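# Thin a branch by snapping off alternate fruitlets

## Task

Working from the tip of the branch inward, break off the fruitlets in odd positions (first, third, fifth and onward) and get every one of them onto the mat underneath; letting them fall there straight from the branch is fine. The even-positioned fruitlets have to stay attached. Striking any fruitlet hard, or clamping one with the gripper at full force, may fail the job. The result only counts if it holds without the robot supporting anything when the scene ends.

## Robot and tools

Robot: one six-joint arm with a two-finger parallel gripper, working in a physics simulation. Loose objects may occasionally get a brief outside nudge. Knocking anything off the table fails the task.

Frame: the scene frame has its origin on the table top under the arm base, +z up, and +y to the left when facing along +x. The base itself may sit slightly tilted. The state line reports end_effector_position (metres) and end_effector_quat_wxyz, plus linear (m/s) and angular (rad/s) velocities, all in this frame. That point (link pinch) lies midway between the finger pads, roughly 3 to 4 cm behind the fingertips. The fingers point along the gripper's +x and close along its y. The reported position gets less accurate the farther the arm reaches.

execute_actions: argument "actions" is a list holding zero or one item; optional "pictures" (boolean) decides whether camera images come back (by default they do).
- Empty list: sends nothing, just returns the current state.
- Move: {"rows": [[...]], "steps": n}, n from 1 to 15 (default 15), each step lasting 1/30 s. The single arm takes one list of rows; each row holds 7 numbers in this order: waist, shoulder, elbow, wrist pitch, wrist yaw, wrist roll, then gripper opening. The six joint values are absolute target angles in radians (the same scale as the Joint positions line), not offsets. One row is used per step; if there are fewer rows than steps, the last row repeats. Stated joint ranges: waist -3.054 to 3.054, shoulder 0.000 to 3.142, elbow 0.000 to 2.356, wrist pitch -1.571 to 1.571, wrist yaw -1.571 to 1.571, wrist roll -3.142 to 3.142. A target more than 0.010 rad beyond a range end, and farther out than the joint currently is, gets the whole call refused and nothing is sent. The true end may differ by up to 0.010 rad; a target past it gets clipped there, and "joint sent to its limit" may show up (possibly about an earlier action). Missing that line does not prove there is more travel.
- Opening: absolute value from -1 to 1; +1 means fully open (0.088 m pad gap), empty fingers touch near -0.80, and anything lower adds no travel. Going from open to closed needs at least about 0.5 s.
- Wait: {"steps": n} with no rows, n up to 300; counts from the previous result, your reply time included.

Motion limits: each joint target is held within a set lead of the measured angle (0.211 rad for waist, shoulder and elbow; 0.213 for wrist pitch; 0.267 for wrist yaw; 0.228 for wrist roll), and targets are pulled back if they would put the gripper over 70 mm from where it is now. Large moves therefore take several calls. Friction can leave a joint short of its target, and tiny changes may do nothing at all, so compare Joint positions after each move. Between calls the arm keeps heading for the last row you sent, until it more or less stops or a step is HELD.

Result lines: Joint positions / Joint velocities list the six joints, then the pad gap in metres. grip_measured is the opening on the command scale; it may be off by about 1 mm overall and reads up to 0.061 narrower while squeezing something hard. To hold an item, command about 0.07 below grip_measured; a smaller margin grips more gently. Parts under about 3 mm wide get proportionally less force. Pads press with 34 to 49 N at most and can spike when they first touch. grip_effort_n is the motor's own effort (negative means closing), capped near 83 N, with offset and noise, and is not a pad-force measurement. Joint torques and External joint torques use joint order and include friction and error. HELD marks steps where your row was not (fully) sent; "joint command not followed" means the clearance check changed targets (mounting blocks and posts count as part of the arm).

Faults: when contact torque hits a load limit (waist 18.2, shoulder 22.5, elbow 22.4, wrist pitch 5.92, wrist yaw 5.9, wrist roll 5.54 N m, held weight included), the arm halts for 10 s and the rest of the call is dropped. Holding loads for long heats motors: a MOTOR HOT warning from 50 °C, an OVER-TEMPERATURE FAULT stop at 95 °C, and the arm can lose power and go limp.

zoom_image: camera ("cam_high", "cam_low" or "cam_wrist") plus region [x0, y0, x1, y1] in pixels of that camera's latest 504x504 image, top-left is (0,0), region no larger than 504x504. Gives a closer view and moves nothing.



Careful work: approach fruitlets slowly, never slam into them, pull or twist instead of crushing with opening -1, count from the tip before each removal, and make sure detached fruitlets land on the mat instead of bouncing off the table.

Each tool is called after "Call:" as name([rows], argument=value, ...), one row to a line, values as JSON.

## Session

Call:
execute_actions(actions=[])

Scene clock: 0.00 s of 4200.00 s.
end_effector_position=(+0.2314, -0.1137, +0.1306) grip_measured=+0.562 grip_effort_n=n/a end_effector_quat_wxyz=(+0.461, +0.536, +0.463, -0.535) end_effector_velocity=(-0.003, +0.002, +0.001) end_effector_angular_velocity=(+0.005, +0.013, -0.004)
Joint positions: [-0.658  2.355  0.996 -0.724 -0.607  0.939  0.067]
Joint velocities: [-0.002 -0.002  0.002 -0.022  0.007 -0.007 -0.   ]
Joint torques (N m, as the arm reports them, + toward a larger angle): no reading
External joint torques (N m, as the arm's controller estimates them; a push from outside toward a larger angle lowers the number): no reading
Motor temperatures (°C, as the motors report them): [34 29 29 25 26 26]
Heat: hottest waist 34 °C (+0.0 °C/min).

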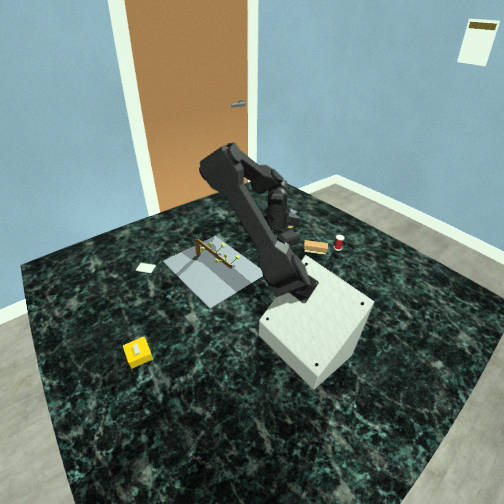

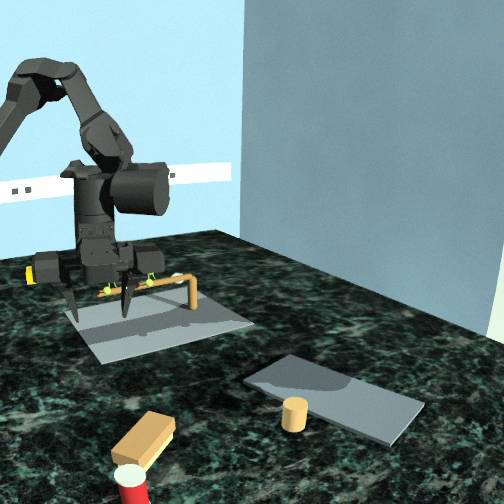

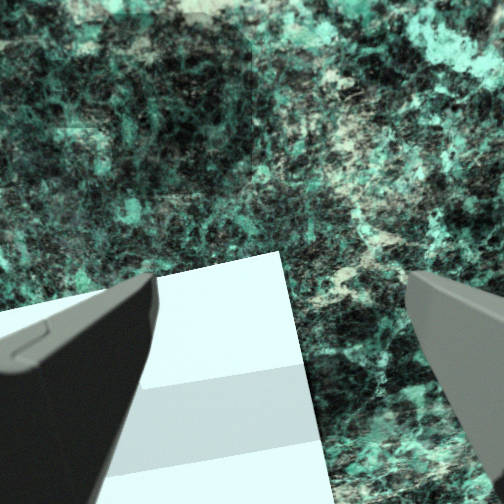

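Call:
show_instructions()

Reference images for this scene: manual page 1, manual page 2, manual page 3, manual page 4.

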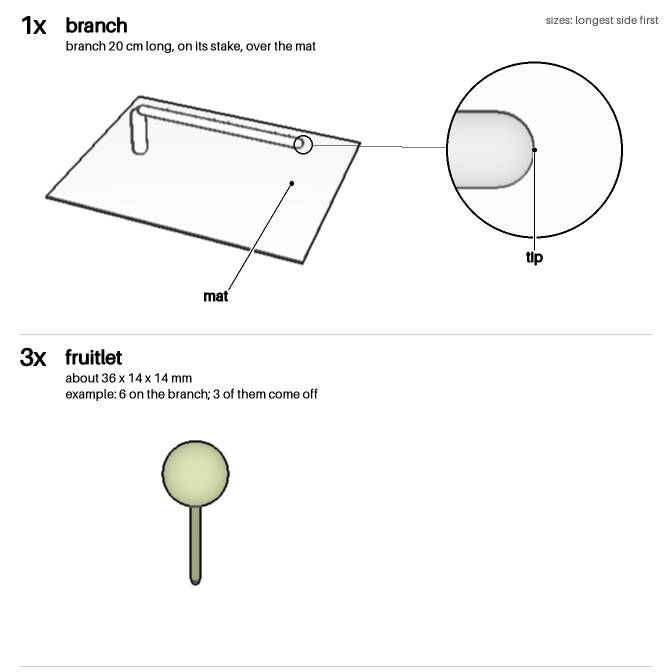

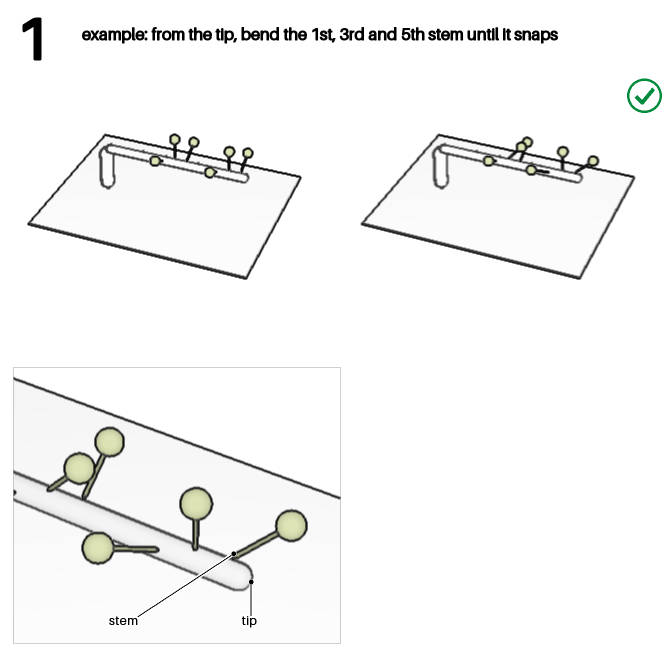

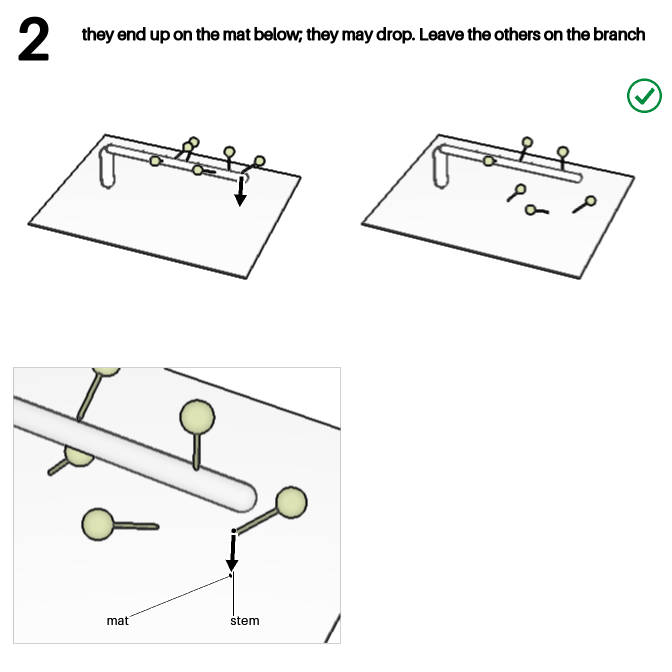

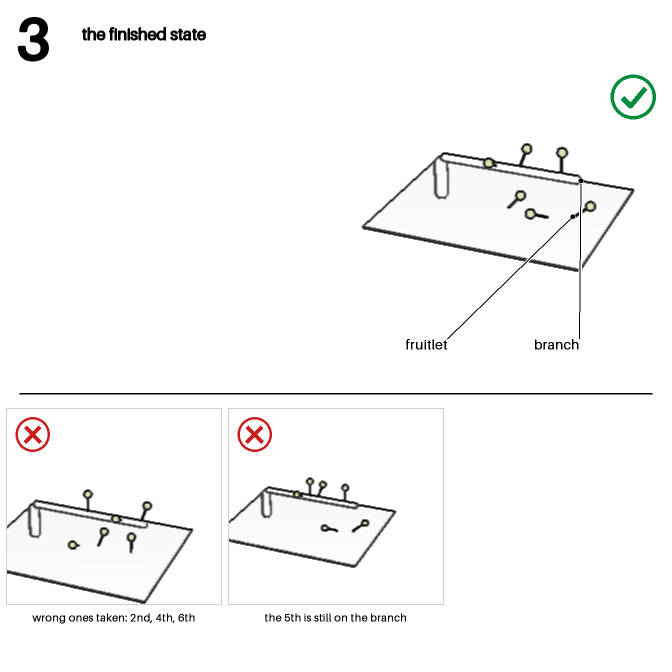

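Call:
execute_actions([
  {"rows": [[-0.658,2.30,1.02,-0.76,-0.61,0.85,0.6],[-0.655,2.24,1.06,-0.80,-0.62,0.74,0.65],[-0.65,2.18,1.11,-0.85,-0.63,0.62,0.7],[-0.64,2.13,1.17,-0.90,-0.64,0.50,0.75],[-0.62,2.10,1.23,-0.96,-0.65,0.38,0.8],[-0.59,2.09,1.29,-1.02,-0.66,0.25,0.85],[-0.55,2.09,1.35,-1.08,-0.675,0.12,0.9],[-0.51,2.10,1.41,-1.13,-0.69,-0.02,0.9],[-0.47,2.11,1.46,-1.18,-0.70,-0.16,0.9],[-0.43,2.125,1.50,-1.21,-0.71,-0.30,0.9],[-0.40,2.137,1.525,-1.23,-0.718,-0.40,0.9],[-0.40,2.137,1.525,-1.23,-0.718,-0.47,0.9]],"steps":15},
], pictures=false)

Call:
execute_actions([
  {"steps":30},
])

Scene clock: 13.10 s of 4200.00 s.
end_effector_position=(+0.3571, +0.0114, +0.2232) grip_measured=+0.889 grip_effort_n=12.8 end_effector_quat_wxyz=(+0.690, +0.221, +0.653, -0.223) end_effector_velocity=(+0.073, +0.213, -0.007) end_effector_angular_velocity=(-0.037, +0.260, +2.238)
Joint positions: [-0.413  2.138  1.487 -1.188 -0.713  0.189  0.083]
Joint velocities: [ 0.471 -0.076  0.476 -0.462 -0.095 -1.839  0.004]
Joint torques (N m, as the arm reports them, + toward a larger angle): [-7.17 -5.29  4.07 -0.11  0.13 -0.22]
External joint torques (N m, as the arm's controller estimates them; a push from outside toward a larger angle lowers the number): [ 1.41 -1.03  0.67 -0.23 -0.09 -0.25]
Motor temperatures (°C, as the motors report them): [35 30 29 25 26 26]
Heat: hottest waist 35 °C (+4.6 °C/min).
Steps of this call (steps 1 to 90: nothing new was sent; then 9.60 s passed at rest; steps 91 to 105: all 15 steps of this action). Readings (joint positions):
91: [-0.658 2.349 0.998 -0.731 -0.607 0.919]
92: [-0.658 2.335 1.005 -0.753 -0.607 0.872]
94: [-0.655 2.283 1.038 -0.812 -0.612 0.765]
98: [-0.617 2.174 1.200 -0.950 -0.644 0.590]
105: the state above

Scene clock: 14.10 s of 4200.00 s.
end_effector_position=(+0.3590, +0.0202, +0.2264) grip_measured=+0.897 grip_effort_n=12.8 end_effector_quat_wxyz=(+0.720, -0.011, +0.694, +0.001) end_effector_velocity=(-0.004, +0.002, +0.001) end_effector_angular_velocity=(+0.013, +0.010, +0.006)
Joint positions: [-0.401  2.136  1.517 -1.228 -0.715 -0.463  0.083]
Joint velocities: [-0.002 -0.002 -0.002 -0.022 -0.007 -0.022 -0.   ]
Joint torques (N m, as the arm reports them, + toward a larger angle): [-5.36 -5.6   5.49  0.01 -0.15 -0.28]
External joint torques (N m, as the arm's controller estimates them; a push from outside toward a larger angle lowers the number): [ 1.07  0.13  1.13 -0.28 -0.11 -0.28]
Motor temperatures (°C, as the motors report them): [35 30 29 25 26 26]
Heat: hottest waist 35 °C (+4.3 °C/min).
Steps of this call (steps 1 to 30: the robot went on to your last target). Readings (joint positions):
1: [-0.401 2.136 1.499 -1.200 -0.715 0.126]
2: [-0.395 2.136 1.506 -1.208 -0.715 0.063]
4: [-0.396 2.136 1.511 -1.217 -0.715 -0.060]
8: [-0.401 2.136 1.514 -1.225 -0.715 -0.308]
30: the state above

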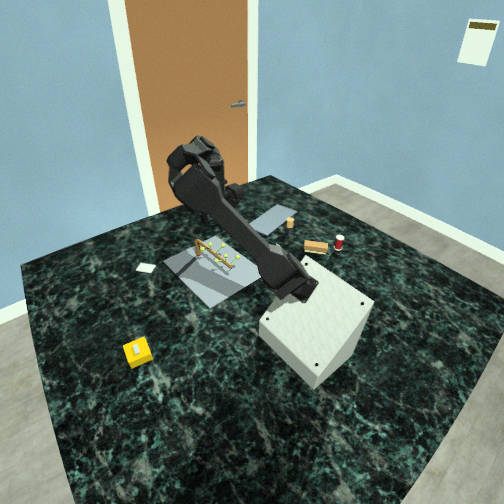

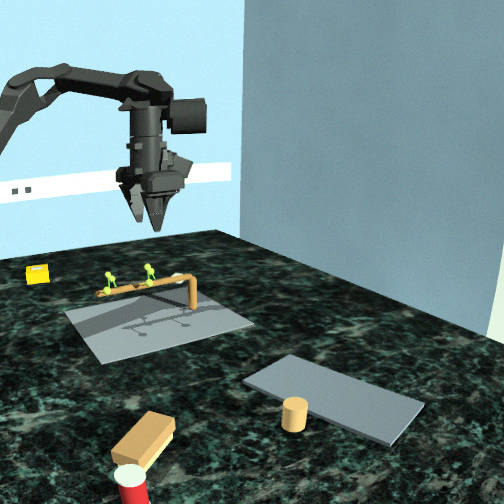

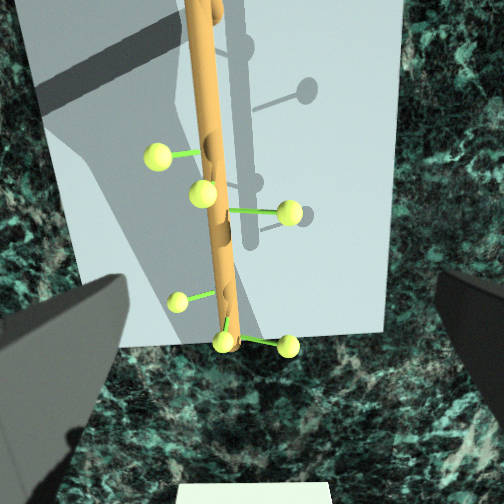

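Call:
zoom_image(camera="cam_wrist", region=[120, 0, 340, 380])

Call:
zoom_image(camera="cam_low", region=[80, 250, 220, 330])

Region (120, 0, 340, 380) of cam_wrist's 504x504 image, scaled by 1.326, with more detail than that image has; it fills the left 292 columns of this view, and the rest is white.

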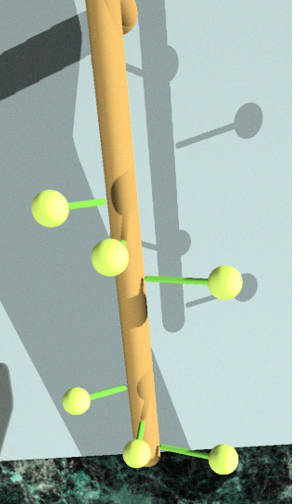

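Region (80, 250, 220, 330) of cam_low's 504x504 image, scaled by 3.600, with more detail than that image has; it fills the top 288 rows of this view, and the rest is white.

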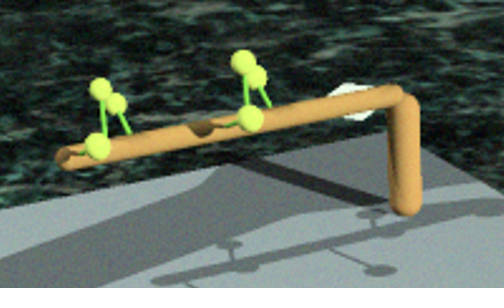

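Call:
execute_actions([
  {"rows": [[-0.40,2.115,1.46,-1.19,-0.715,-0.465,0.6],[-0.40,2.09,1.39,-1.15,-0.715,-0.467,0.3],[-0.40,2.065,1.32,-1.11,-0.714,-0.469,0.0],[-0.40,2.04,1.25,-1.07,-0.714,-0.47,-0.3],[-0.40,2.015,1.18,-1.03,-0.713,-0.472,-0.5],[-0.40,1.995,1.11,-0.99,-0.713,-0.473,-0.7],[-0.40,1.978,1.05,-0.96,-0.712,-0.474,-0.8],[-0.399,1.965,1.01,-0.935,-0.712,-0.475,-0.8],[-0.399,1.957,0.983,-0.921,-0.711,-0.476,-0.8]],"steps":15},
], pictures=false)

Call:
execute_actions([
  {"steps":20},
])

Scene clock: 58.97 s of 4200.00 s.
end_effector_position=(+0.2696, +0.0069, +0.1651) grip_measured=-0.729 grip_effort_n=-9.1 end_effector_quat_wxyz=(+0.705, +0.008, +0.709, -0.004) end_effector_velocity=(-0.010, +0.008, +0.002) end_effector_angular_velocity=(-0.027, -0.069, +0.082)
Joint positions: [-0.4    1.977  1.001 -0.933 -0.712 -0.469  0.003]
Joint velocities: [-0.002 -0.115 -0.115  0.095 -0.007 -0.022 -0.054]
Joint torques (N m, as the arm reports them, + toward a larger angle): [-4.08 -5.71  3.57  0.31 -0.02 -0.26]
External joint torques (N m, as the arm's controller estimates them; a push from outside toward a larger angle lowers the number): [ 0.96 -1.04 -0.67  0.01  0.05 -0.26]
Motor temperatures (°C, as the motors report them): [39 31 31 25 26 26]
Heat: hottest waist 39 °C (+5.1 °C/min).
Steps of this call (steps 1 to 15: the robot went on to your last target; steps 16 to 90: nothing new was sent; then 41.37 s passed at rest; steps 91 to 105: all 15 steps of this action). Readings (joint positions):
91: [-0.401 2.135 1.509 -1.219 -0.716 -0.463]
92: [-0.401 2.125 1.485 -1.195 -0.716 -0.463]
94: [-0.401 2.093 1.400 -1.144 -0.716 -0.463]
98: [-0.401 2.019 1.172 -1.015 -0.716 -0.466]
105: the state above

Scene clock: 59.63 s of 4200.00 s.
end_effector_position=(+0.2687, +0.0075, +0.1652) grip_measured=-0.797 grip_effort_n=-15.1 end_effector_quat_wxyz=(+0.707, +0.004, +0.707, -0.003) end_effector_velocity=(-0.002, -0.001, +0.000) end_effector_angular_velocity=(-0.004, +0.007, +0.015)
Joint positions: [-0.4    1.966  0.991 -0.924 -0.712 -0.47   0.   ]
Joint velocities: [-0.002 -0.002 -0.002 -0.007  0.007 -0.022  0.   ]
Joint torques (N m, as the arm reports them, + toward a larger angle): [-4.05 -5.48  3.41  0.26 -0.01 -0.27]
External joint torques (N m, as the arm's controller estimates them; a push from outside toward a larger angle lowers the number): [ 0.94 -1.1  -0.59  0.03  0.02 -0.27]
Motor temperatures (°C, as the motors report them): [39 31 31 25 26 26]
Heat: hottest waist 39 °C (+5.0 °C/min).
Steps of this call (steps 1 to 20: the robot went on to your last target). Readings (joint positions):
1: [-0.400 1.973 0.999 -0.930 -0.712 -0.469]
2: [-0.400 1.970 0.997 -0.928 -0.712 -0.469]
4: [-0.400 1.967 0.995 -0.925 -0.712 -0.470]
8: [-0.400 1.966 0.992 -0.924 -0.712 -0.470]
20: the state above

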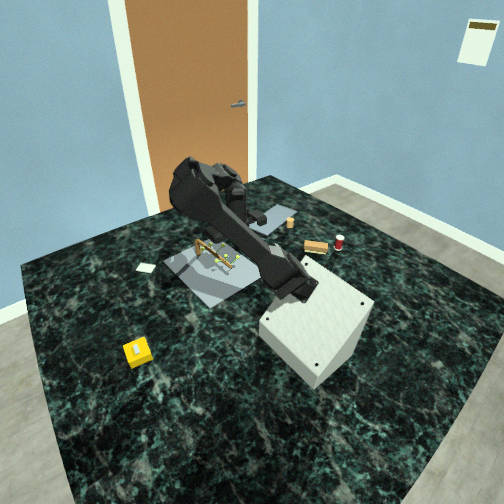

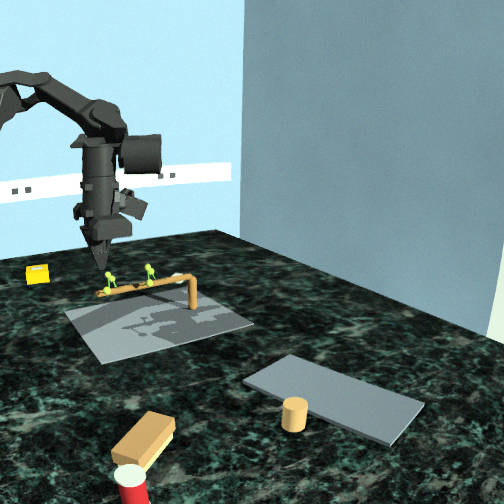

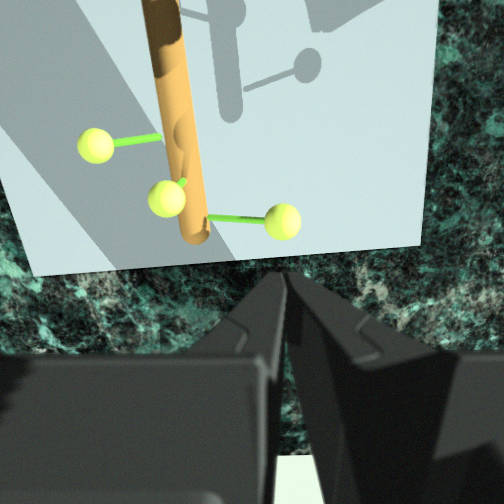

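Call:
execute_actions([
  {"rows": [[-0.395,1.972,0.982,-0.91,-0.713,-0.47,-0.8],[-0.388,1.982,0.979,-0.895,-0.715,-0.46,-0.8],[-0.381,1.99,0.976,-0.88,-0.717,-0.45,-0.8],[-0.374,1.997,0.972,-0.865,-0.72,-0.44,-0.8],[-0.367,2.004,0.968,-0.85,-0.722,-0.432,-0.8],[-0.360,2.011,0.964,-0.835,-0.724,-0.424,-0.8],[-0.353,2.017,0.960,-0.82,-0.726,-0.416,-0.8],[-0.347,2.022,0.957,-0.806,-0.728,-0.409,-0.8],[-0.3425,2.025,0.954,-0.795,-0.73,-0.403,-0.8]],"steps":15},
], pictures=false)

Call:
execute_actions([
  {"steps":12},
])

Scene clock: 75.97 s of 4200.00 s.
end_effector_position=(+0.2744, +0.0037, +0.1408) grip_measured=-0.797 grip_effort_n=-15.1 end_effector_quat_wxyz=(+0.706, -0.000, +0.708, -0.000) end_effector_velocity=(+0.009, +0.000, -0.000) end_effector_angular_velocity=(+0.005, -0.042, +0.014)
Joint positions: [-0.346  2.015  0.962 -0.802 -0.726 -0.412  0.   ]
Joint velocities: [ 0.002 -0.002 -0.002  0.051 -0.022  0.022  0.   ]
Joint torques (N m, as the arm reports them, + toward a larger angle): [-4.1  -3.49  3.13  0.25 -0.15  0.22]
External joint torques (N m, as the arm's controller estimates them; a push from outside toward a larger angle lowers the number): [ 1.06  1.22 -0.63  0.02 -0.12  0.22]
Motor temperatures (°C, as the motors report them): [38 31 30 25 26 26]
Heat: hottest waist 38 °C (+3.0 °C/min).
Steps of this call (steps 1 to 15: the robot went on to your last target; steps 16 to 90: nothing new was sent; then 12.83 s passed at rest; steps 91 to 105: all 15 steps of this action). Readings (joint positions):
91: [-0.400 1.966 0.990 -0.921 -0.712 -0.470]
92: [-0.399 1.966 0.989 -0.914 -0.712 -0.470]
94: [-0.392 1.971 0.986 -0.895 -0.713 -0.464]
98: [-0.367 1.995 0.975 -0.843 -0.720 -0.434]
105: the state above

Scene clock: 76.37 s of 4200.00 s.
end_effector_position=(+0.2750, +0.0035, +0.1405) grip_measured=-0.797 grip_effort_n=-15.1 end_effector_quat_wxyz=(+0.707, -0.000, +0.707, -0.000) end_effector_velocity=(-0.002, +0.002, +0.001) end_effector_angular_velocity=(+0.009, +0.000, -0.014)
Joint positions: [-0.345  2.015  0.961 -0.797 -0.727 -0.409  0.   ]
Joint velocities: [-0.002 -0.007 -0.007 -0.007 -0.007  0.007  0.   ]
Joint torques (N m, as the arm reports them, + toward a larger angle): [-4.09 -3.5   3.16  0.27 -0.15  0.22]
External joint torques (N m, as the arm's controller estimates them; a push from outside toward a larger angle lowers the number): [ 1.05  1.16 -0.53  0.04 -0.12  0.22]
Motor temperatures (°C, as the motors report them): [38 31 30 25 26 26]
Heat: hottest waist 38 °C (+2.0 °C/min).
Steps of this call (steps 1 to 12: the robot went on to your last target). Readings (joint positions):
1: [-0.346 2.015 0.962 -0.800 -0.726 -0.411]
2: [-0.346 2.015 0.962 -0.800 -0.726 -0.411]
4: [-0.346 2.015 0.961 -0.798 -0.726 -0.410]
8: [-0.345 2.015 0.961 -0.798 -0.727 -0.410]
12: the state above

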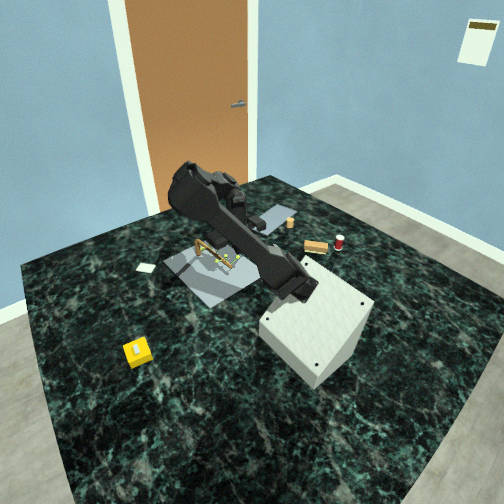

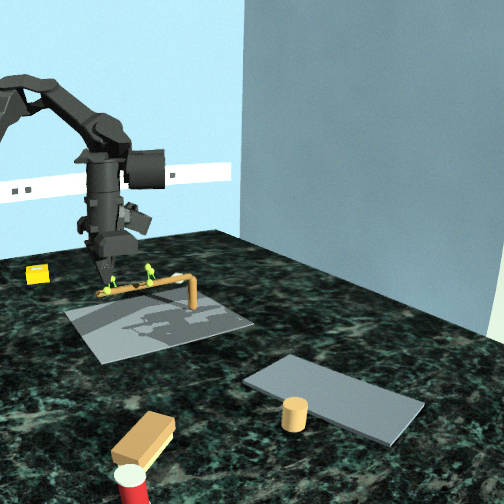

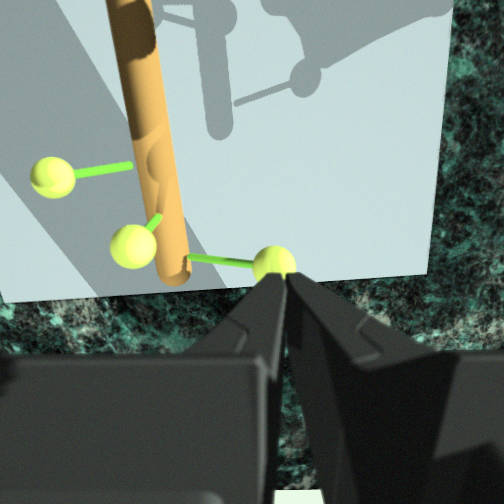

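Call:
execute_actions([
  {"rows": [[-0.340,2.026,0.952,-0.790,-0.730,-0.400,-0.8],[-0.338,2.028,0.951,-0.786,-0.731,-0.397,-0.8],[-0.336,2.029,0.949,-0.781,-0.731,-0.395,-0.8],[-0.334,2.030,0.948,-0.776,-0.732,-0.392,-0.8],[-0.332,2.032,0.946,-0.771,-0.732,-0.389,-0.8],[-0.330,2.033,0.945,-0.767,-0.733,-0.386,-0.8],[-0.328,2.034,0.943,-0.762,-0.733,-0.384,-0.8],[-0.326,2.035,0.942,-0.757,-0.734,-0.381,-0.8],[-0.324,2.037,0.940,-0.753,-0.734,-0.378,-0.8],[-0.321,2.038,0.939,-0.748,-0.735,-0.375,-0.8],[-0.319,2.039,0.937,-0.743,-0.735,-0.373,-0.8],[-0.317,2.041,0.936,-0.738,-0.736,-0.370,-0.8],[-0.315,2.042,0.934,-0.734,-0.736,-0.367,-0.8],[-0.313,2.043,0.933,-0.729,-0.737,-0.364,-0.8],[-0.311,2.045,0.931,-0.724,-0.737,-0.362,-0.8]],"steps":15},
], pictures=false)

Call:
execute_actions([
  {"rows": [[-0.309,2.046,0.930,-0.720,-0.738,-0.359,-0.8],[-0.307,2.047,0.928,-0.715,-0.738,-0.356,-0.8],[-0.305,2.049,0.927,-0.710,-0.739,-0.353,-0.8],[-0.303,2.050,0.925,-0.706,-0.739,-0.351,-0.8],[-0.301,2.051,0.924,-0.701,-0.740,-0.348,-0.8],[-0.298,2.053,0.922,-0.696,-0.740,-0.345,-0.8],[-0.296,2.054,0.921,-0.691,-0.741,-0.342,-0.8],[-0.294,2.055,0.919,-0.687,-0.741,-0.340,-0.8],[-0.292,2.057,0.918,-0.682,-0.742,-0.337,-0.8],[-0.290,2.058,0.916,-0.677,-0.742,-0.334,-0.8],[-0.288,2.059,0.915,-0.673,-0.743,-0.331,-0.8],[-0.286,2.060,0.913,-0.668,-0.743,-0.329,-0.8],[-0.284,2.062,0.912,-0.663,-0.744,-0.326,-0.8],[-0.282,2.063,0.910,-0.658,-0.744,-0.323,-0.8],[-0.280,2.064,0.909,-0.654,-0.745,-0.320,-0.8]],"steps":15},
], pictures=false)

Call:
execute_actions([
  {"rows": [[-0.277,2.066,0.907,-0.649,-0.745,-0.318,-0.8],[-0.275,2.067,0.906,-0.644,-0.746,-0.315,-0.8],[-0.273,2.068,0.904,-0.640,-0.746,-0.312,-0.8],[-0.271,2.070,0.903,-0.635,-0.747,-0.309,-0.8],[-0.269,2.071,0.901,-0.630,-0.747,-0.307,-0.8],[-0.267,2.072,0.900,-0.625,-0.748,-0.304,-0.8],[-0.265,2.073,0.898,-0.621,-0.748,-0.301,-0.8],[-0.263,2.075,0.897,-0.616,-0.749,-0.298,-0.8],[-0.261,2.076,0.895,-0.611,-0.749,-0.296,-0.8],[-0.259,2.077,0.894,-0.607,-0.750,-0.293,-0.8],[-0.257,2.079,0.892,-0.602,-0.750,-0.290,-0.8],[-0.254,2.080,0.891,-0.597,-0.751,-0.287,-0.8],[-0.252,2.081,0.889,-0.592,-0.751,-0.285,-0.8],[-0.250,2.083,0.888,-0.588,-0.752,-0.282,-0.8],[-0.248,2.084,0.886,-0.583,-0.752,-0.279,-0.8]],"steps":15},
])

Scene clock: 118.00 s of 4200.00 s.
end_effector_position=(+0.2761, +0.0030, +0.1294) grip_measured=-0.797 grip_effort_n=-15.1 end_effector_quat_wxyz=(+0.707, -0.001, +0.707, -0.001) end_effector_velocity=(+0.002, -0.001, -0.025) end_effector_angular_velocity=(+0.005, -0.008, +0.012)
Joint positions: [-0.319  2.031  0.943 -0.739 -0.732 -0.375  0.   ]
Joint velocities: [ 0.056  0.037 -0.046  0.139 -0.022  0.066  0.   ]
Joint torques (N m, as the arm reports them, + toward a larger angle): [-4.12 -3.55  3.01  0.26 -0.17  0.24]
External joint torques (N m, as the arm's controller estimates them; a push from outside toward a larger angle lowers the number): [ 1.09  1.14 -0.59  0.01 -0.15  0.23]
Motor temperatures (°C, as the motors report them): [38 30 30 26 26 26]
Heat: hottest waist 38 °C (-1.0 °C/min).
Steps of this call (steps 1 to 15: the robot went on to your last target; steps 16 to 90: nothing new was sent; then 38.13 s passed at rest; steps 91 to 105: all 15 steps of this action). Readings (joint positions):
91: [-0.345 2.015 0.961 -0.796 -0.727 -0.408]
92: [-0.344 2.015 0.961 -0.794 -0.727 -0.407]
94: [-0.342 2.017 0.959 -0.787 -0.727 -0.404]
98: [-0.334 2.022 0.953 -0.771 -0.729 -0.394]
105: the state above

Scene clock: 118.50 s of 4200.00 s.
end_effector_position=(+0.2769, +0.0027, +0.1162) grip_measured=-0.797 grip_effort_n=-15.1 end_effector_quat_wxyz=(+0.708, -0.001, +0.706, -0.001) end_effector_velocity=(+0.000, +0.001, -0.024) end_effector_angular_velocity=(+0.010, -0.001, -0.024)
Joint positions: [-0.288  2.05   0.92  -0.668 -0.74  -0.334  0.   ]
Joint velocities: [ 0.056  0.037 -0.042  0.125 -0.022  0.095  0.   ]
Joint torques (N m, as the arm reports them, + toward a larger angle): [-4.15 -3.55  2.86  0.27 -0.17  0.2 ]
External joint torques (N m, as the arm's controller estimates them; a push from outside toward a larger angle lowers the number): [ 1.06  1.25 -0.54  0.03 -0.15  0.19]
Motor temperatures (°C, as the motors report them): [38 30 30 26 26 26]
Heat: hottest waist 38 °C (-1.0 °C/min).
Steps of this call (steps 1 to 15: all 15 steps of this action). Readings (joint positions):
1: [-0.317 2.032 0.941 -0.734 -0.733 -0.373]
2: [-0.315 2.034 0.940 -0.729 -0.734 -0.370]
4: [-0.311 2.036 0.936 -0.720 -0.735 -0.364]
8: [-0.303 2.042 0.930 -0.701 -0.737 -0.353]
15: the state above

Scene clock: 119.00 s of 4200.00 s.
end_effector_position=(+0.2769, +0.0028, +0.1030) grip_measured=-0.797 grip_effort_n=-15.1 end_effector_quat_wxyz=(+0.708, -0.001, +0.707, +0.000) end_effector_velocity=(-0.005, +0.002, -0.027) end_effector_angular_velocity=(+0.014, +0.014, -0.015)
Joint positions: [-0.256  2.07   0.897 -0.597 -0.748 -0.293  0.   ]
Joint velocities: [ 0.061  0.042 -0.051  0.125 -0.022  0.081  0.   ]
Joint torques (N m, as the arm reports them, + toward a larger angle): [-4.12 -3.63  2.66  0.27 -0.15  0.24]
External joint torques (N m, as the arm's controller estimates them; a push from outside toward a larger angle lowers the number): [ 1.13  1.18 -0.56  0.02 -0.13  0.24]
Motor temperatures (°C, as the motors report them): [38 30 30 26 26 26]
Heat: hottest waist 38 °C (-1.0 °C/min).
Steps of this call (steps 1 to 15: all 15 steps of this action). Readings (joint positions):
1: [-0.286 2.052 0.918 -0.663 -0.740 -0.331]
2: [-0.284 2.053 0.917 -0.659 -0.741 -0.328]
4: [-0.279 2.056 0.914 -0.650 -0.742 -0.323]
8: [-0.271 2.061 0.907 -0.631 -0.744 -0.312]
15: the state above

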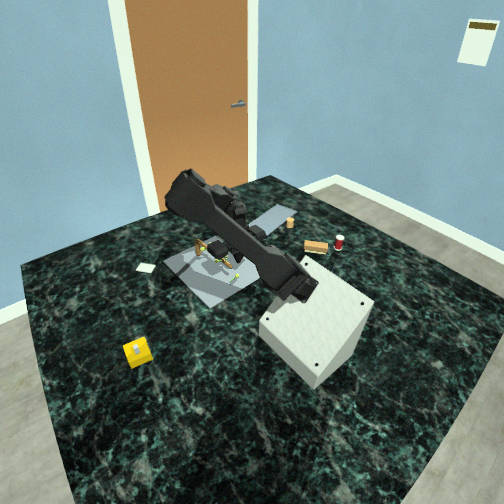

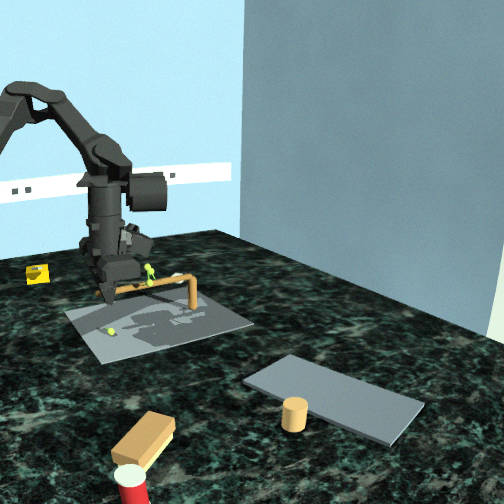

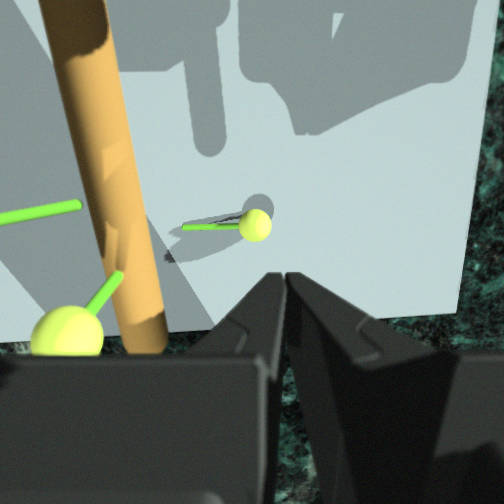

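Call:
execute_actions([
  {"rows": [[-0.27,2.06,0.90,-0.63,-0.745,-0.31,-0.8],[-0.30,2.035,0.915,-0.70,-0.738,-0.35,-0.8],[-0.33,2.015,0.935,-0.77,-0.73,-0.39,-0.8],[-0.36,1.997,0.96,-0.835,-0.722,-0.43,-0.8],[-0.385,1.982,0.985,-0.89,-0.716,-0.46,-0.8],[-0.405,1.972,1.01,-0.925,-0.711,-0.48,-0.8],[-0.405,1.972,1.01,-0.925,-0.711,-0.48,-0.8],[-0.405,1.972,1.015,-0.925,-0.711,-0.48,-0.8],[-0.375,1.96,1.035,-0.932,-0.718,-0.44,-0.8],[-0.345,1.945,1.055,-0.939,-0.725,-0.40,-0.8],[-0.315,1.93,1.075,-0.946,-0.733,-0.36,-0.8],[-0.285,1.92,1.095,-0.953,-0.74,-0.32,-0.8],[-0.255,1.907,1.115,-0.96,-0.748,-0.28,-0.8],[-0.235,1.898,1.127,-0.963,-0.753,-0.255,-0.8],[-0.2225,1.893,1.132,-0.964,-0.755,-0.245,-0.8]],"steps":15},
], pictures=false)

Call:
execute_actions([
  {"rows": [[-0.2225,1.893,1.132,-0.964,-0.755,-0.245,-0.8],[-0.2225,1.893,1.132,-0.964,-0.755,-0.245,-0.8],[-0.2225,1.893,1.132,-0.964,-0.755,-0.245,-0.8],[-0.2225,1.893,1.132,-0.964,-0.755,-0.245,-0.8],[-0.2225,1.893,1.132,-0.964,-0.755,-0.245,-0.8],[-0.2225,1.893,1.132,-0.964,-0.755,-0.245,-0.8],[-0.2225,1.893,1.132,-0.964,-0.755,-0.245,-0.8],[-0.213,1.91,1.11,-0.945,-0.757,-0.233,-0.8],[-0.204,1.915,1.098,-0.925,-0.759,-0.22,-0.8],[-0.195,1.919,1.088,-0.903,-0.76,-0.207,-0.8],[-0.186,1.922,1.079,-0.882,-0.762,-0.194,-0.8],[-0.177,1.924,1.071,-0.863,-0.763,-0.181,-0.8]],"steps":15},
], pictures=false)

Call:
execute_actions([
  {"steps":15},
])

Scene clock: 152.27 s of 4200.00 s.
end_effector_position=(+0.2995, +0.0474, +0.1659) grip_measured=-0.797 grip_effort_n=-15.1 end_effector_quat_wxyz=(+0.709, -0.001, +0.705, -0.003) end_effector_velocity=(+0.119, +0.280, -0.010) end_effector_angular_velocity=(+0.033, +0.017, +0.291)
Joint positions: [-0.277  1.928  1.091 -0.945 -0.741 -0.311  0.   ]
Joint velocities: [ 0.74  -0.33   0.452 -0.154 -0.183  0.667  0.   ]
Joint torques (N m, as the arm reports them, + toward a larger angle): [-4.83 -5.61  4.47 -0.13 -0.09  0.24]
External joint torques (N m, as the arm's controller estimates them; a push from outside toward a larger angle lowers the number): [ 1.02 -1.11  0.95 -0.25 -0.13  0.22]
Motor temperatures (°C, as the motors report them): [38 30 29 26 26 26]
Heat: hottest waist 38 °C (+0.0 °C/min).
Steps of this call (steps 1 to 30: the robot went on to your last target; steps 31 to 90: nothing new was sent; then 29.77 s passed at rest; steps 91 to 105: all 15 steps of this action). Readings (joint positions):
91: [-0.252 2.074 0.893 -0.591 -0.748 -0.286]
92: [-0.258 2.071 0.897 -0.619 -0.748 -0.299]
94: [-0.291 2.053 0.911 -0.713 -0.739 -0.350]
98: [-0.380 2.000 0.976 -0.861 -0.721 -0.439]
105: the state above

Scene clock: 152.77 s of 4200.00 s.
end_effector_position=(+0.3057, +0.0699, +0.1485) grip_measured=-0.797 grip_effort_n=-15.1 end_effector_quat_wxyz=(+0.706, -0.001, +0.708, -0.000) end_effector_velocity=(-0.026, -0.003, -0.059) end_effector_angular_velocity=(+0.028, +0.105, -0.048)
Joint positions: [-0.184  1.912  1.085 -0.882 -0.758 -0.198  0.   ]
Joint velocities: [ 0.11   0.066 -0.134  0.154 -0.022  0.095  0.   ]
Joint torques (N m, as the arm reports them, + toward a larger angle): [-4.73 -4.15  3.58  0.32 -0.14  0.23]
External joint torques (N m, as the arm's controller estimates them; a push from outside toward a larger angle lowers the number): [ 1.15  1.17 -0.54  0.01 -0.12  0.22]
Motor temperatures (°C, as the motors report them): [38 30 29 26 26 26]
Heat: hottest waist 38 °C (+0.0 °C/min).
Steps of this call (steps 1 to 15: all 15 steps of this action). Readings (joint positions):
1: [-0.256 1.919 1.104 -0.949 -0.747 -0.294]
2: [-0.240 1.910 1.114 -0.952 -0.750 -0.283]
4: [-0.227 1.900 1.124 -0.956 -0.753 -0.268]
8: [-0.225 1.899 1.125 -0.960 -0.753 -0.252]
15: the state above

Scene clock: 153.27 s of 4200.00 s.
end_effector_position=(+0.3060, +0.0694, +0.1457) grip_measured=-0.797 grip_effort_n=-15.1 end_effector_quat_wxyz=(+0.707, -0.000, +0.707, -0.001) end_effector_velocity=(+0.000, +0.004, +0.001) end_effector_angular_velocity=(+0.022, -0.004, +0.004)
Joint positions: [-0.179  1.915  1.078 -0.866 -0.76  -0.188  0.   ]
Joint velocities: [-0.002 -0.002  0.002 -0.007 -0.022 -0.007  0.   ]
Joint torques (N m, as the arm reports them, + toward a larger angle): [-4.41 -3.81  3.19  0.26 -0.14  0.22]
External joint torques (N m, as the arm's controller estimates them; a push from outside toward a larger angle lowers the number): [ 1.06  1.09 -0.57  0.02 -0.11  0.22]
Motor temperatures (°C, as the motors report them): [38 30 29 26 26 26]
Heat: hottest waist 38 °C (+0.0 °C/min).
Steps of this call (steps 1 to 15: the robot went on to your last target). Readings (joint positions):
1: [-0.181 1.914 1.082 -0.878 -0.759 -0.195]
2: [-0.180 1.915 1.080 -0.874 -0.759 -0.193]
4: [-0.179 1.915 1.079 -0.870 -0.760 -0.190]
8: [-0.179 1.915 1.079 -0.867 -0.760 -0.188]
15: the state above

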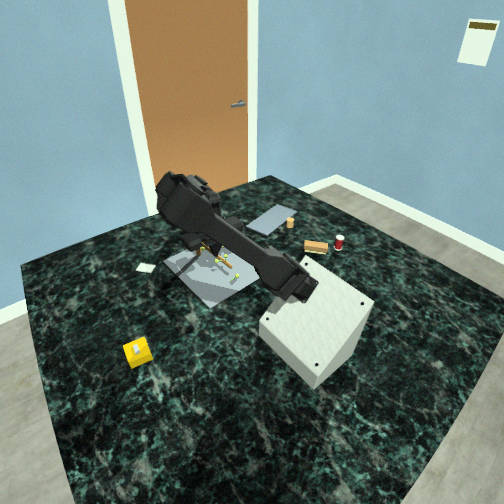

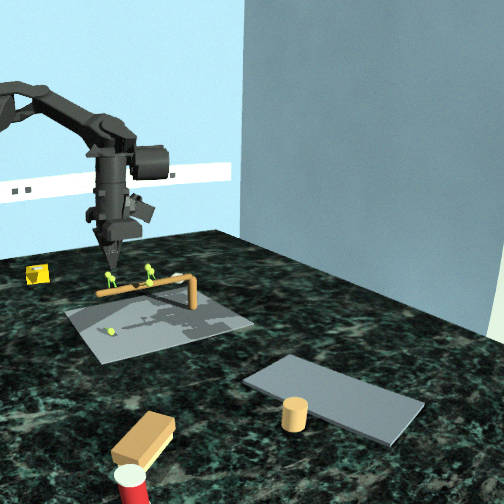

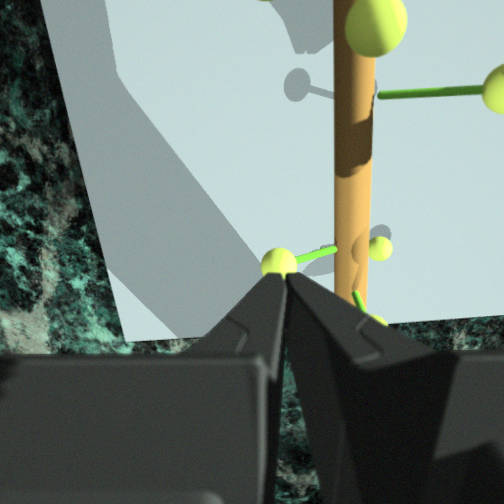

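Call:
execute_actions(actions=[])

Scene clock: 177.97 s of 4200.00 s.
end_effector_position=(+0.3060, +0.0694, +0.1457) grip_measured=-0.797 grip_effort_n=-15.1 end_effector_quat_wxyz=(+0.707, -0.000, +0.707, -0.001) end_effector_velocity=(-0.001, +0.001, -0.001) end_effector_angular_velocity=(+0.007, -0.001, +0.011)
Joint positions: [-0.179  1.915  1.078 -0.866 -0.76  -0.188  0.   ]
Joint velocities: [ 0.002 -0.002 -0.007  0.007 -0.007 -0.007  0.   ]
Joint torques (N m, as the arm reports them, + toward a larger angle): [-4.41 -3.82  3.19  0.26 -0.14  0.22]
External joint torques (N m, as the arm's controller estimates them; a push from outside toward a larger angle lowers the number): [ 1.07  1.07 -0.52  0.03 -0.12  0.22]
Motor temperatures (°C, as the motors report them): [38 30 30 26 26 26]
Heat: hottest waist 38 °C (+0.0 °C/min).
Steps of this call (steps 1 to 15: the robot went on to your last target; steps 16 to 90: nothing new was sent; then 21.70 s passed at rest). Readings (joint positions):
1: [-0.179 1.915 1.078 -0.866 -0.760 -0.188]
2: [-0.179 1.915 1.078 -0.866 -0.760 -0.188]
4: [-0.179 1.915 1.078 -0.866 -0.760 -0.188]
8: [-0.179 1.915 1.078 -0.866 -0.760 -0.188]
90: the state above
The arm was judged still, so your last target was given up. Only a new action makes it travel on or press farther. Fingers that are still opening or closing keep moving.

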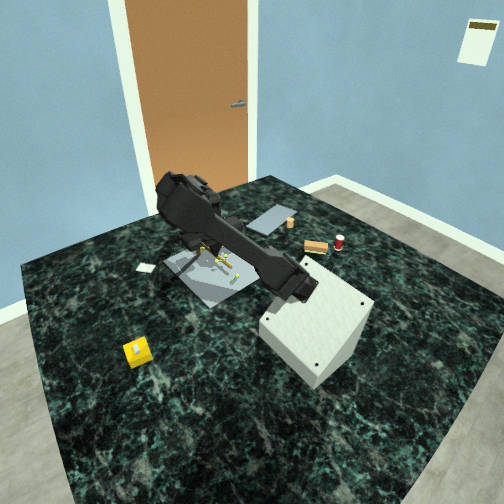

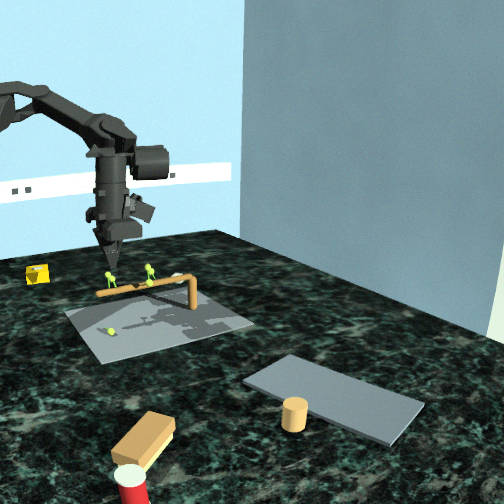

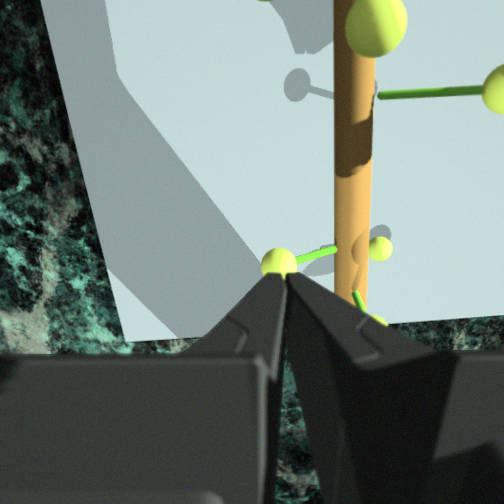

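Call:
show_instructions()

Call:
zoom_image(camera="cam_low", region=[60, 230, 220, 350])

Reference images for this scene: manual page 1, manual page 2, manual page 3, manual page 4.

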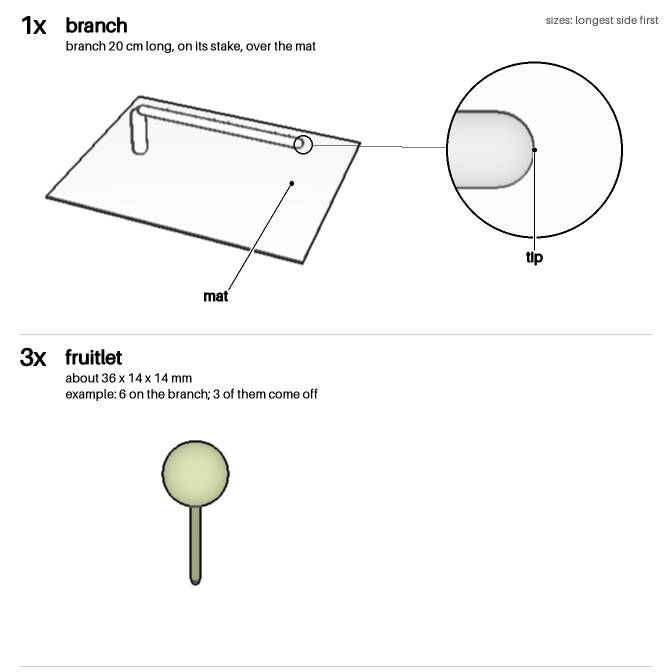

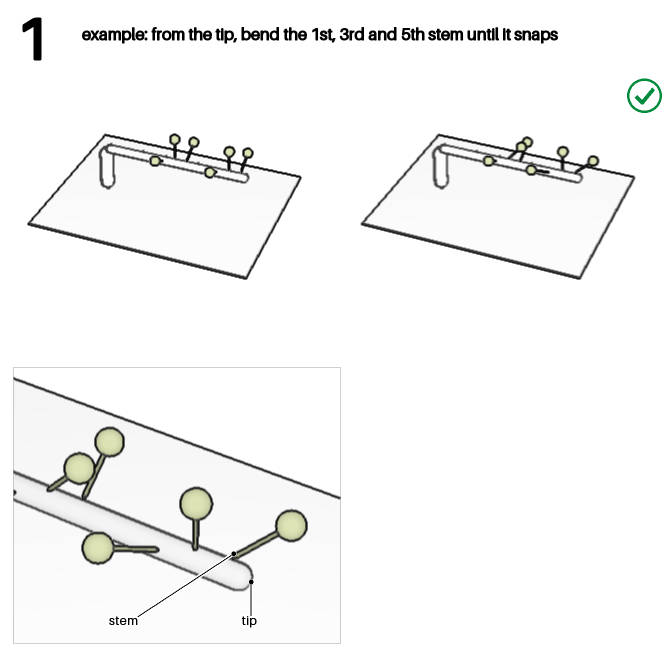

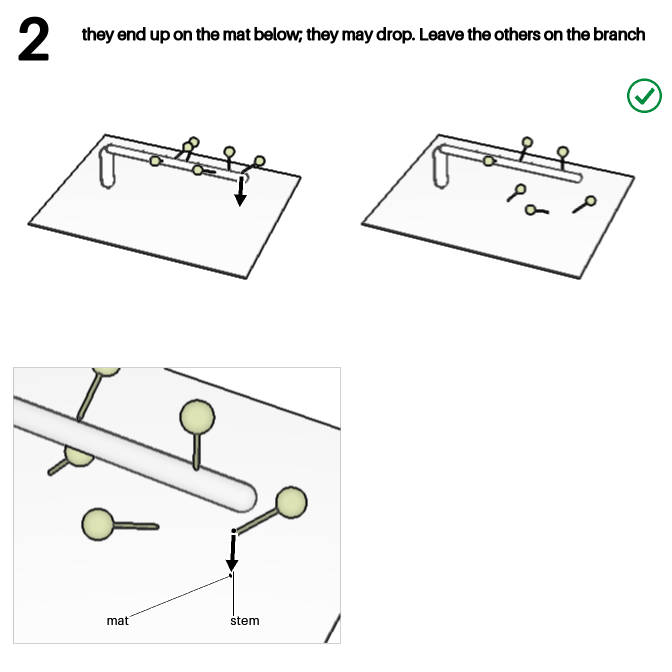

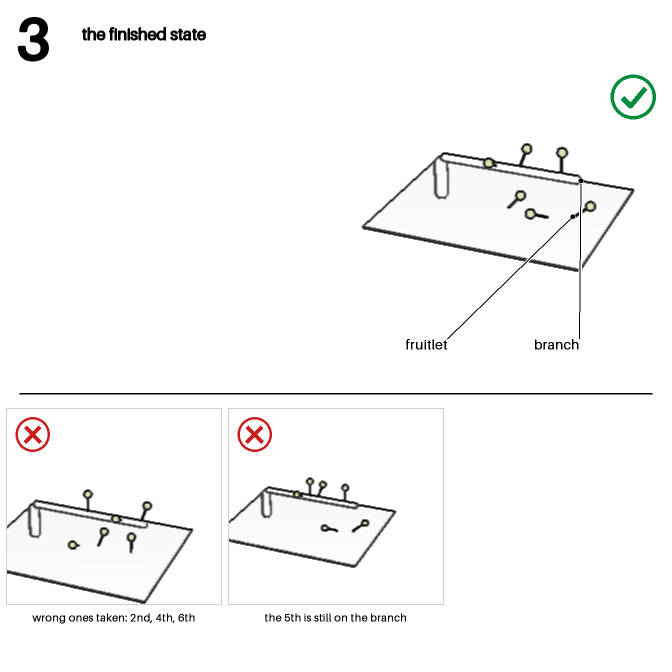

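Region (60, 230, 220, 350) of cam_low's 504x504 image, scaled by 3.150, with more detail than that image has; it fills the top 378 rows of this view, and the rest is white.

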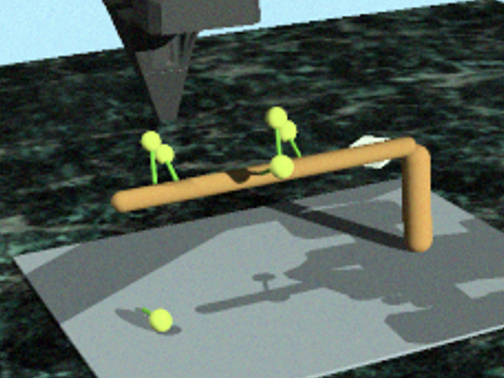

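Call:
execute_actions([
  {"rows":[[-0.175,1.930,1.066,-0.858,-0.763,-0.178,-0.8],[-0.173,1.931,1.064,-0.853,-0.763,-0.175,-0.8],[-0.171,1.932,1.062,-0.848,-0.763,-0.172,-0.8],[-0.169,1.933,1.060,-0.843,-0.763,-0.169,-0.8],[-0.167,1.934,1.058,-0.838,-0.764,-0.166,-0.8],[-0.165,1.935,1.056,-0.833,-0.764,-0.163,-0.8],[-0.163,1.936,1.054,-0.828,-0.764,-0.160,-0.8],[-0.161,1.937,1.052,-0.823,-0.764,-0.157,-0.8],[-0.159,1.938,1.050,-0.818,-0.765,-0.154,-0.8],[-0.157,1.939,1.048,-0.813,-0.765,-0.151,-0.8],[-0.155,1.940,1.046,-0.808,-0.765,-0.148,-0.8],[-0.153,1.941,1.044,-0.803,-0.765,-0.145,-0.8],[-0.151,1.942,1.042,-0.798,-0.766,-0.142,-0.8],[-0.149,1.943,1.040,-0.793,-0.766,-0.139,-0.8],[-0.147,1.944,1.038,-0.788,-0.766,-0.136,-0.8]]},
])

Scene clock: 202.00 s of 4200.00 s.
end_effector_position=(+0.3053, +0.0676, +0.1328) grip_measured=-0.797 grip_effort_n=-15.1 end_effector_quat_wxyz=(+0.706, +0.002, +0.708, -0.003) end_effector_velocity=(-0.003, -0.000, -0.028) end_effector_angular_velocity=(+0.001, +0.005, -0.001)
Joint positions: [-0.155  1.931  1.051 -0.803 -0.763 -0.15   0.   ]
Joint velocities: [ 0.061  0.022 -0.066  0.139 -0.007  0.081  0.   ]
Joint torques (N m, as the arm reports them, + toward a larger angle): [-4.47 -3.75  3.05  0.25 -0.13  0.21]
External joint torques (N m, as the arm's controller estimates them; a push from outside toward a larger angle lowers the number): [ 1.03  1.29 -0.57  0.02 -0.11  0.21]
Motor temperatures (°C, as the motors report them): [38 30 30 26 26 26]
Heat: hottest waist 38 °C (+0.0 °C/min).
Steps of this call (steps 1 to 90: nothing new was sent; then 20.53 s passed at rest; steps 91 to 105: all 15 steps of this action). Readings (joint positions):
91: [-0.179 1.915 1.078 -0.864 -0.760 -0.187]
92: [-0.179 1.916 1.076 -0.861 -0.760 -0.185]
94: [-0.176 1.918 1.073 -0.855 -0.760 -0.181]
98: [-0.169 1.924 1.064 -0.837 -0.761 -0.170]
105: the state above

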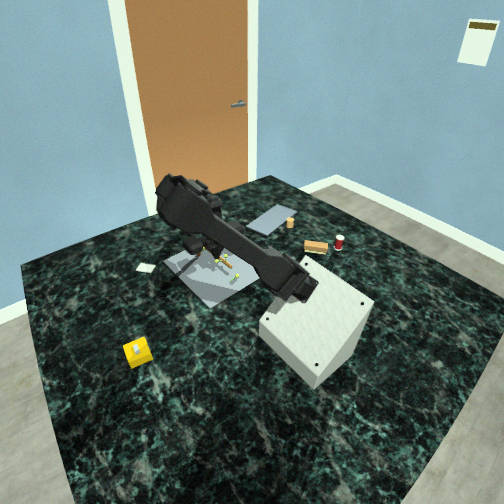

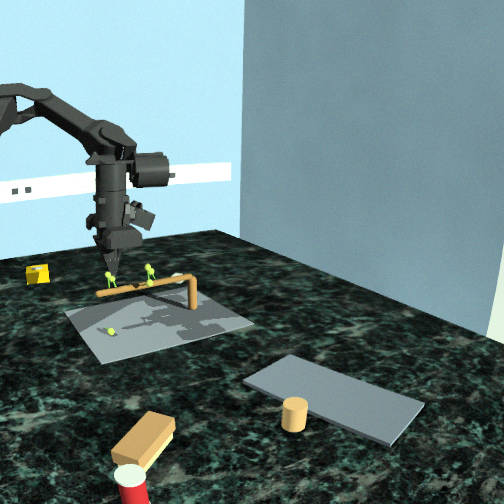

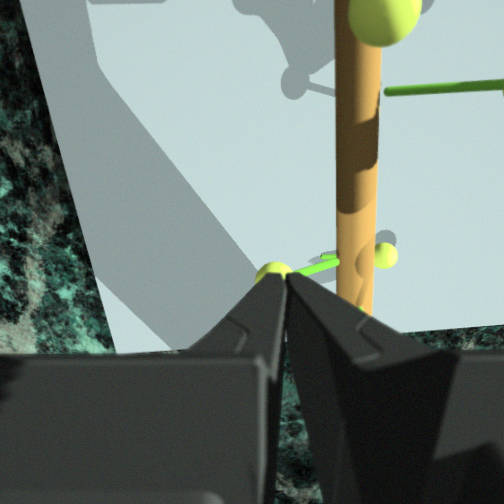

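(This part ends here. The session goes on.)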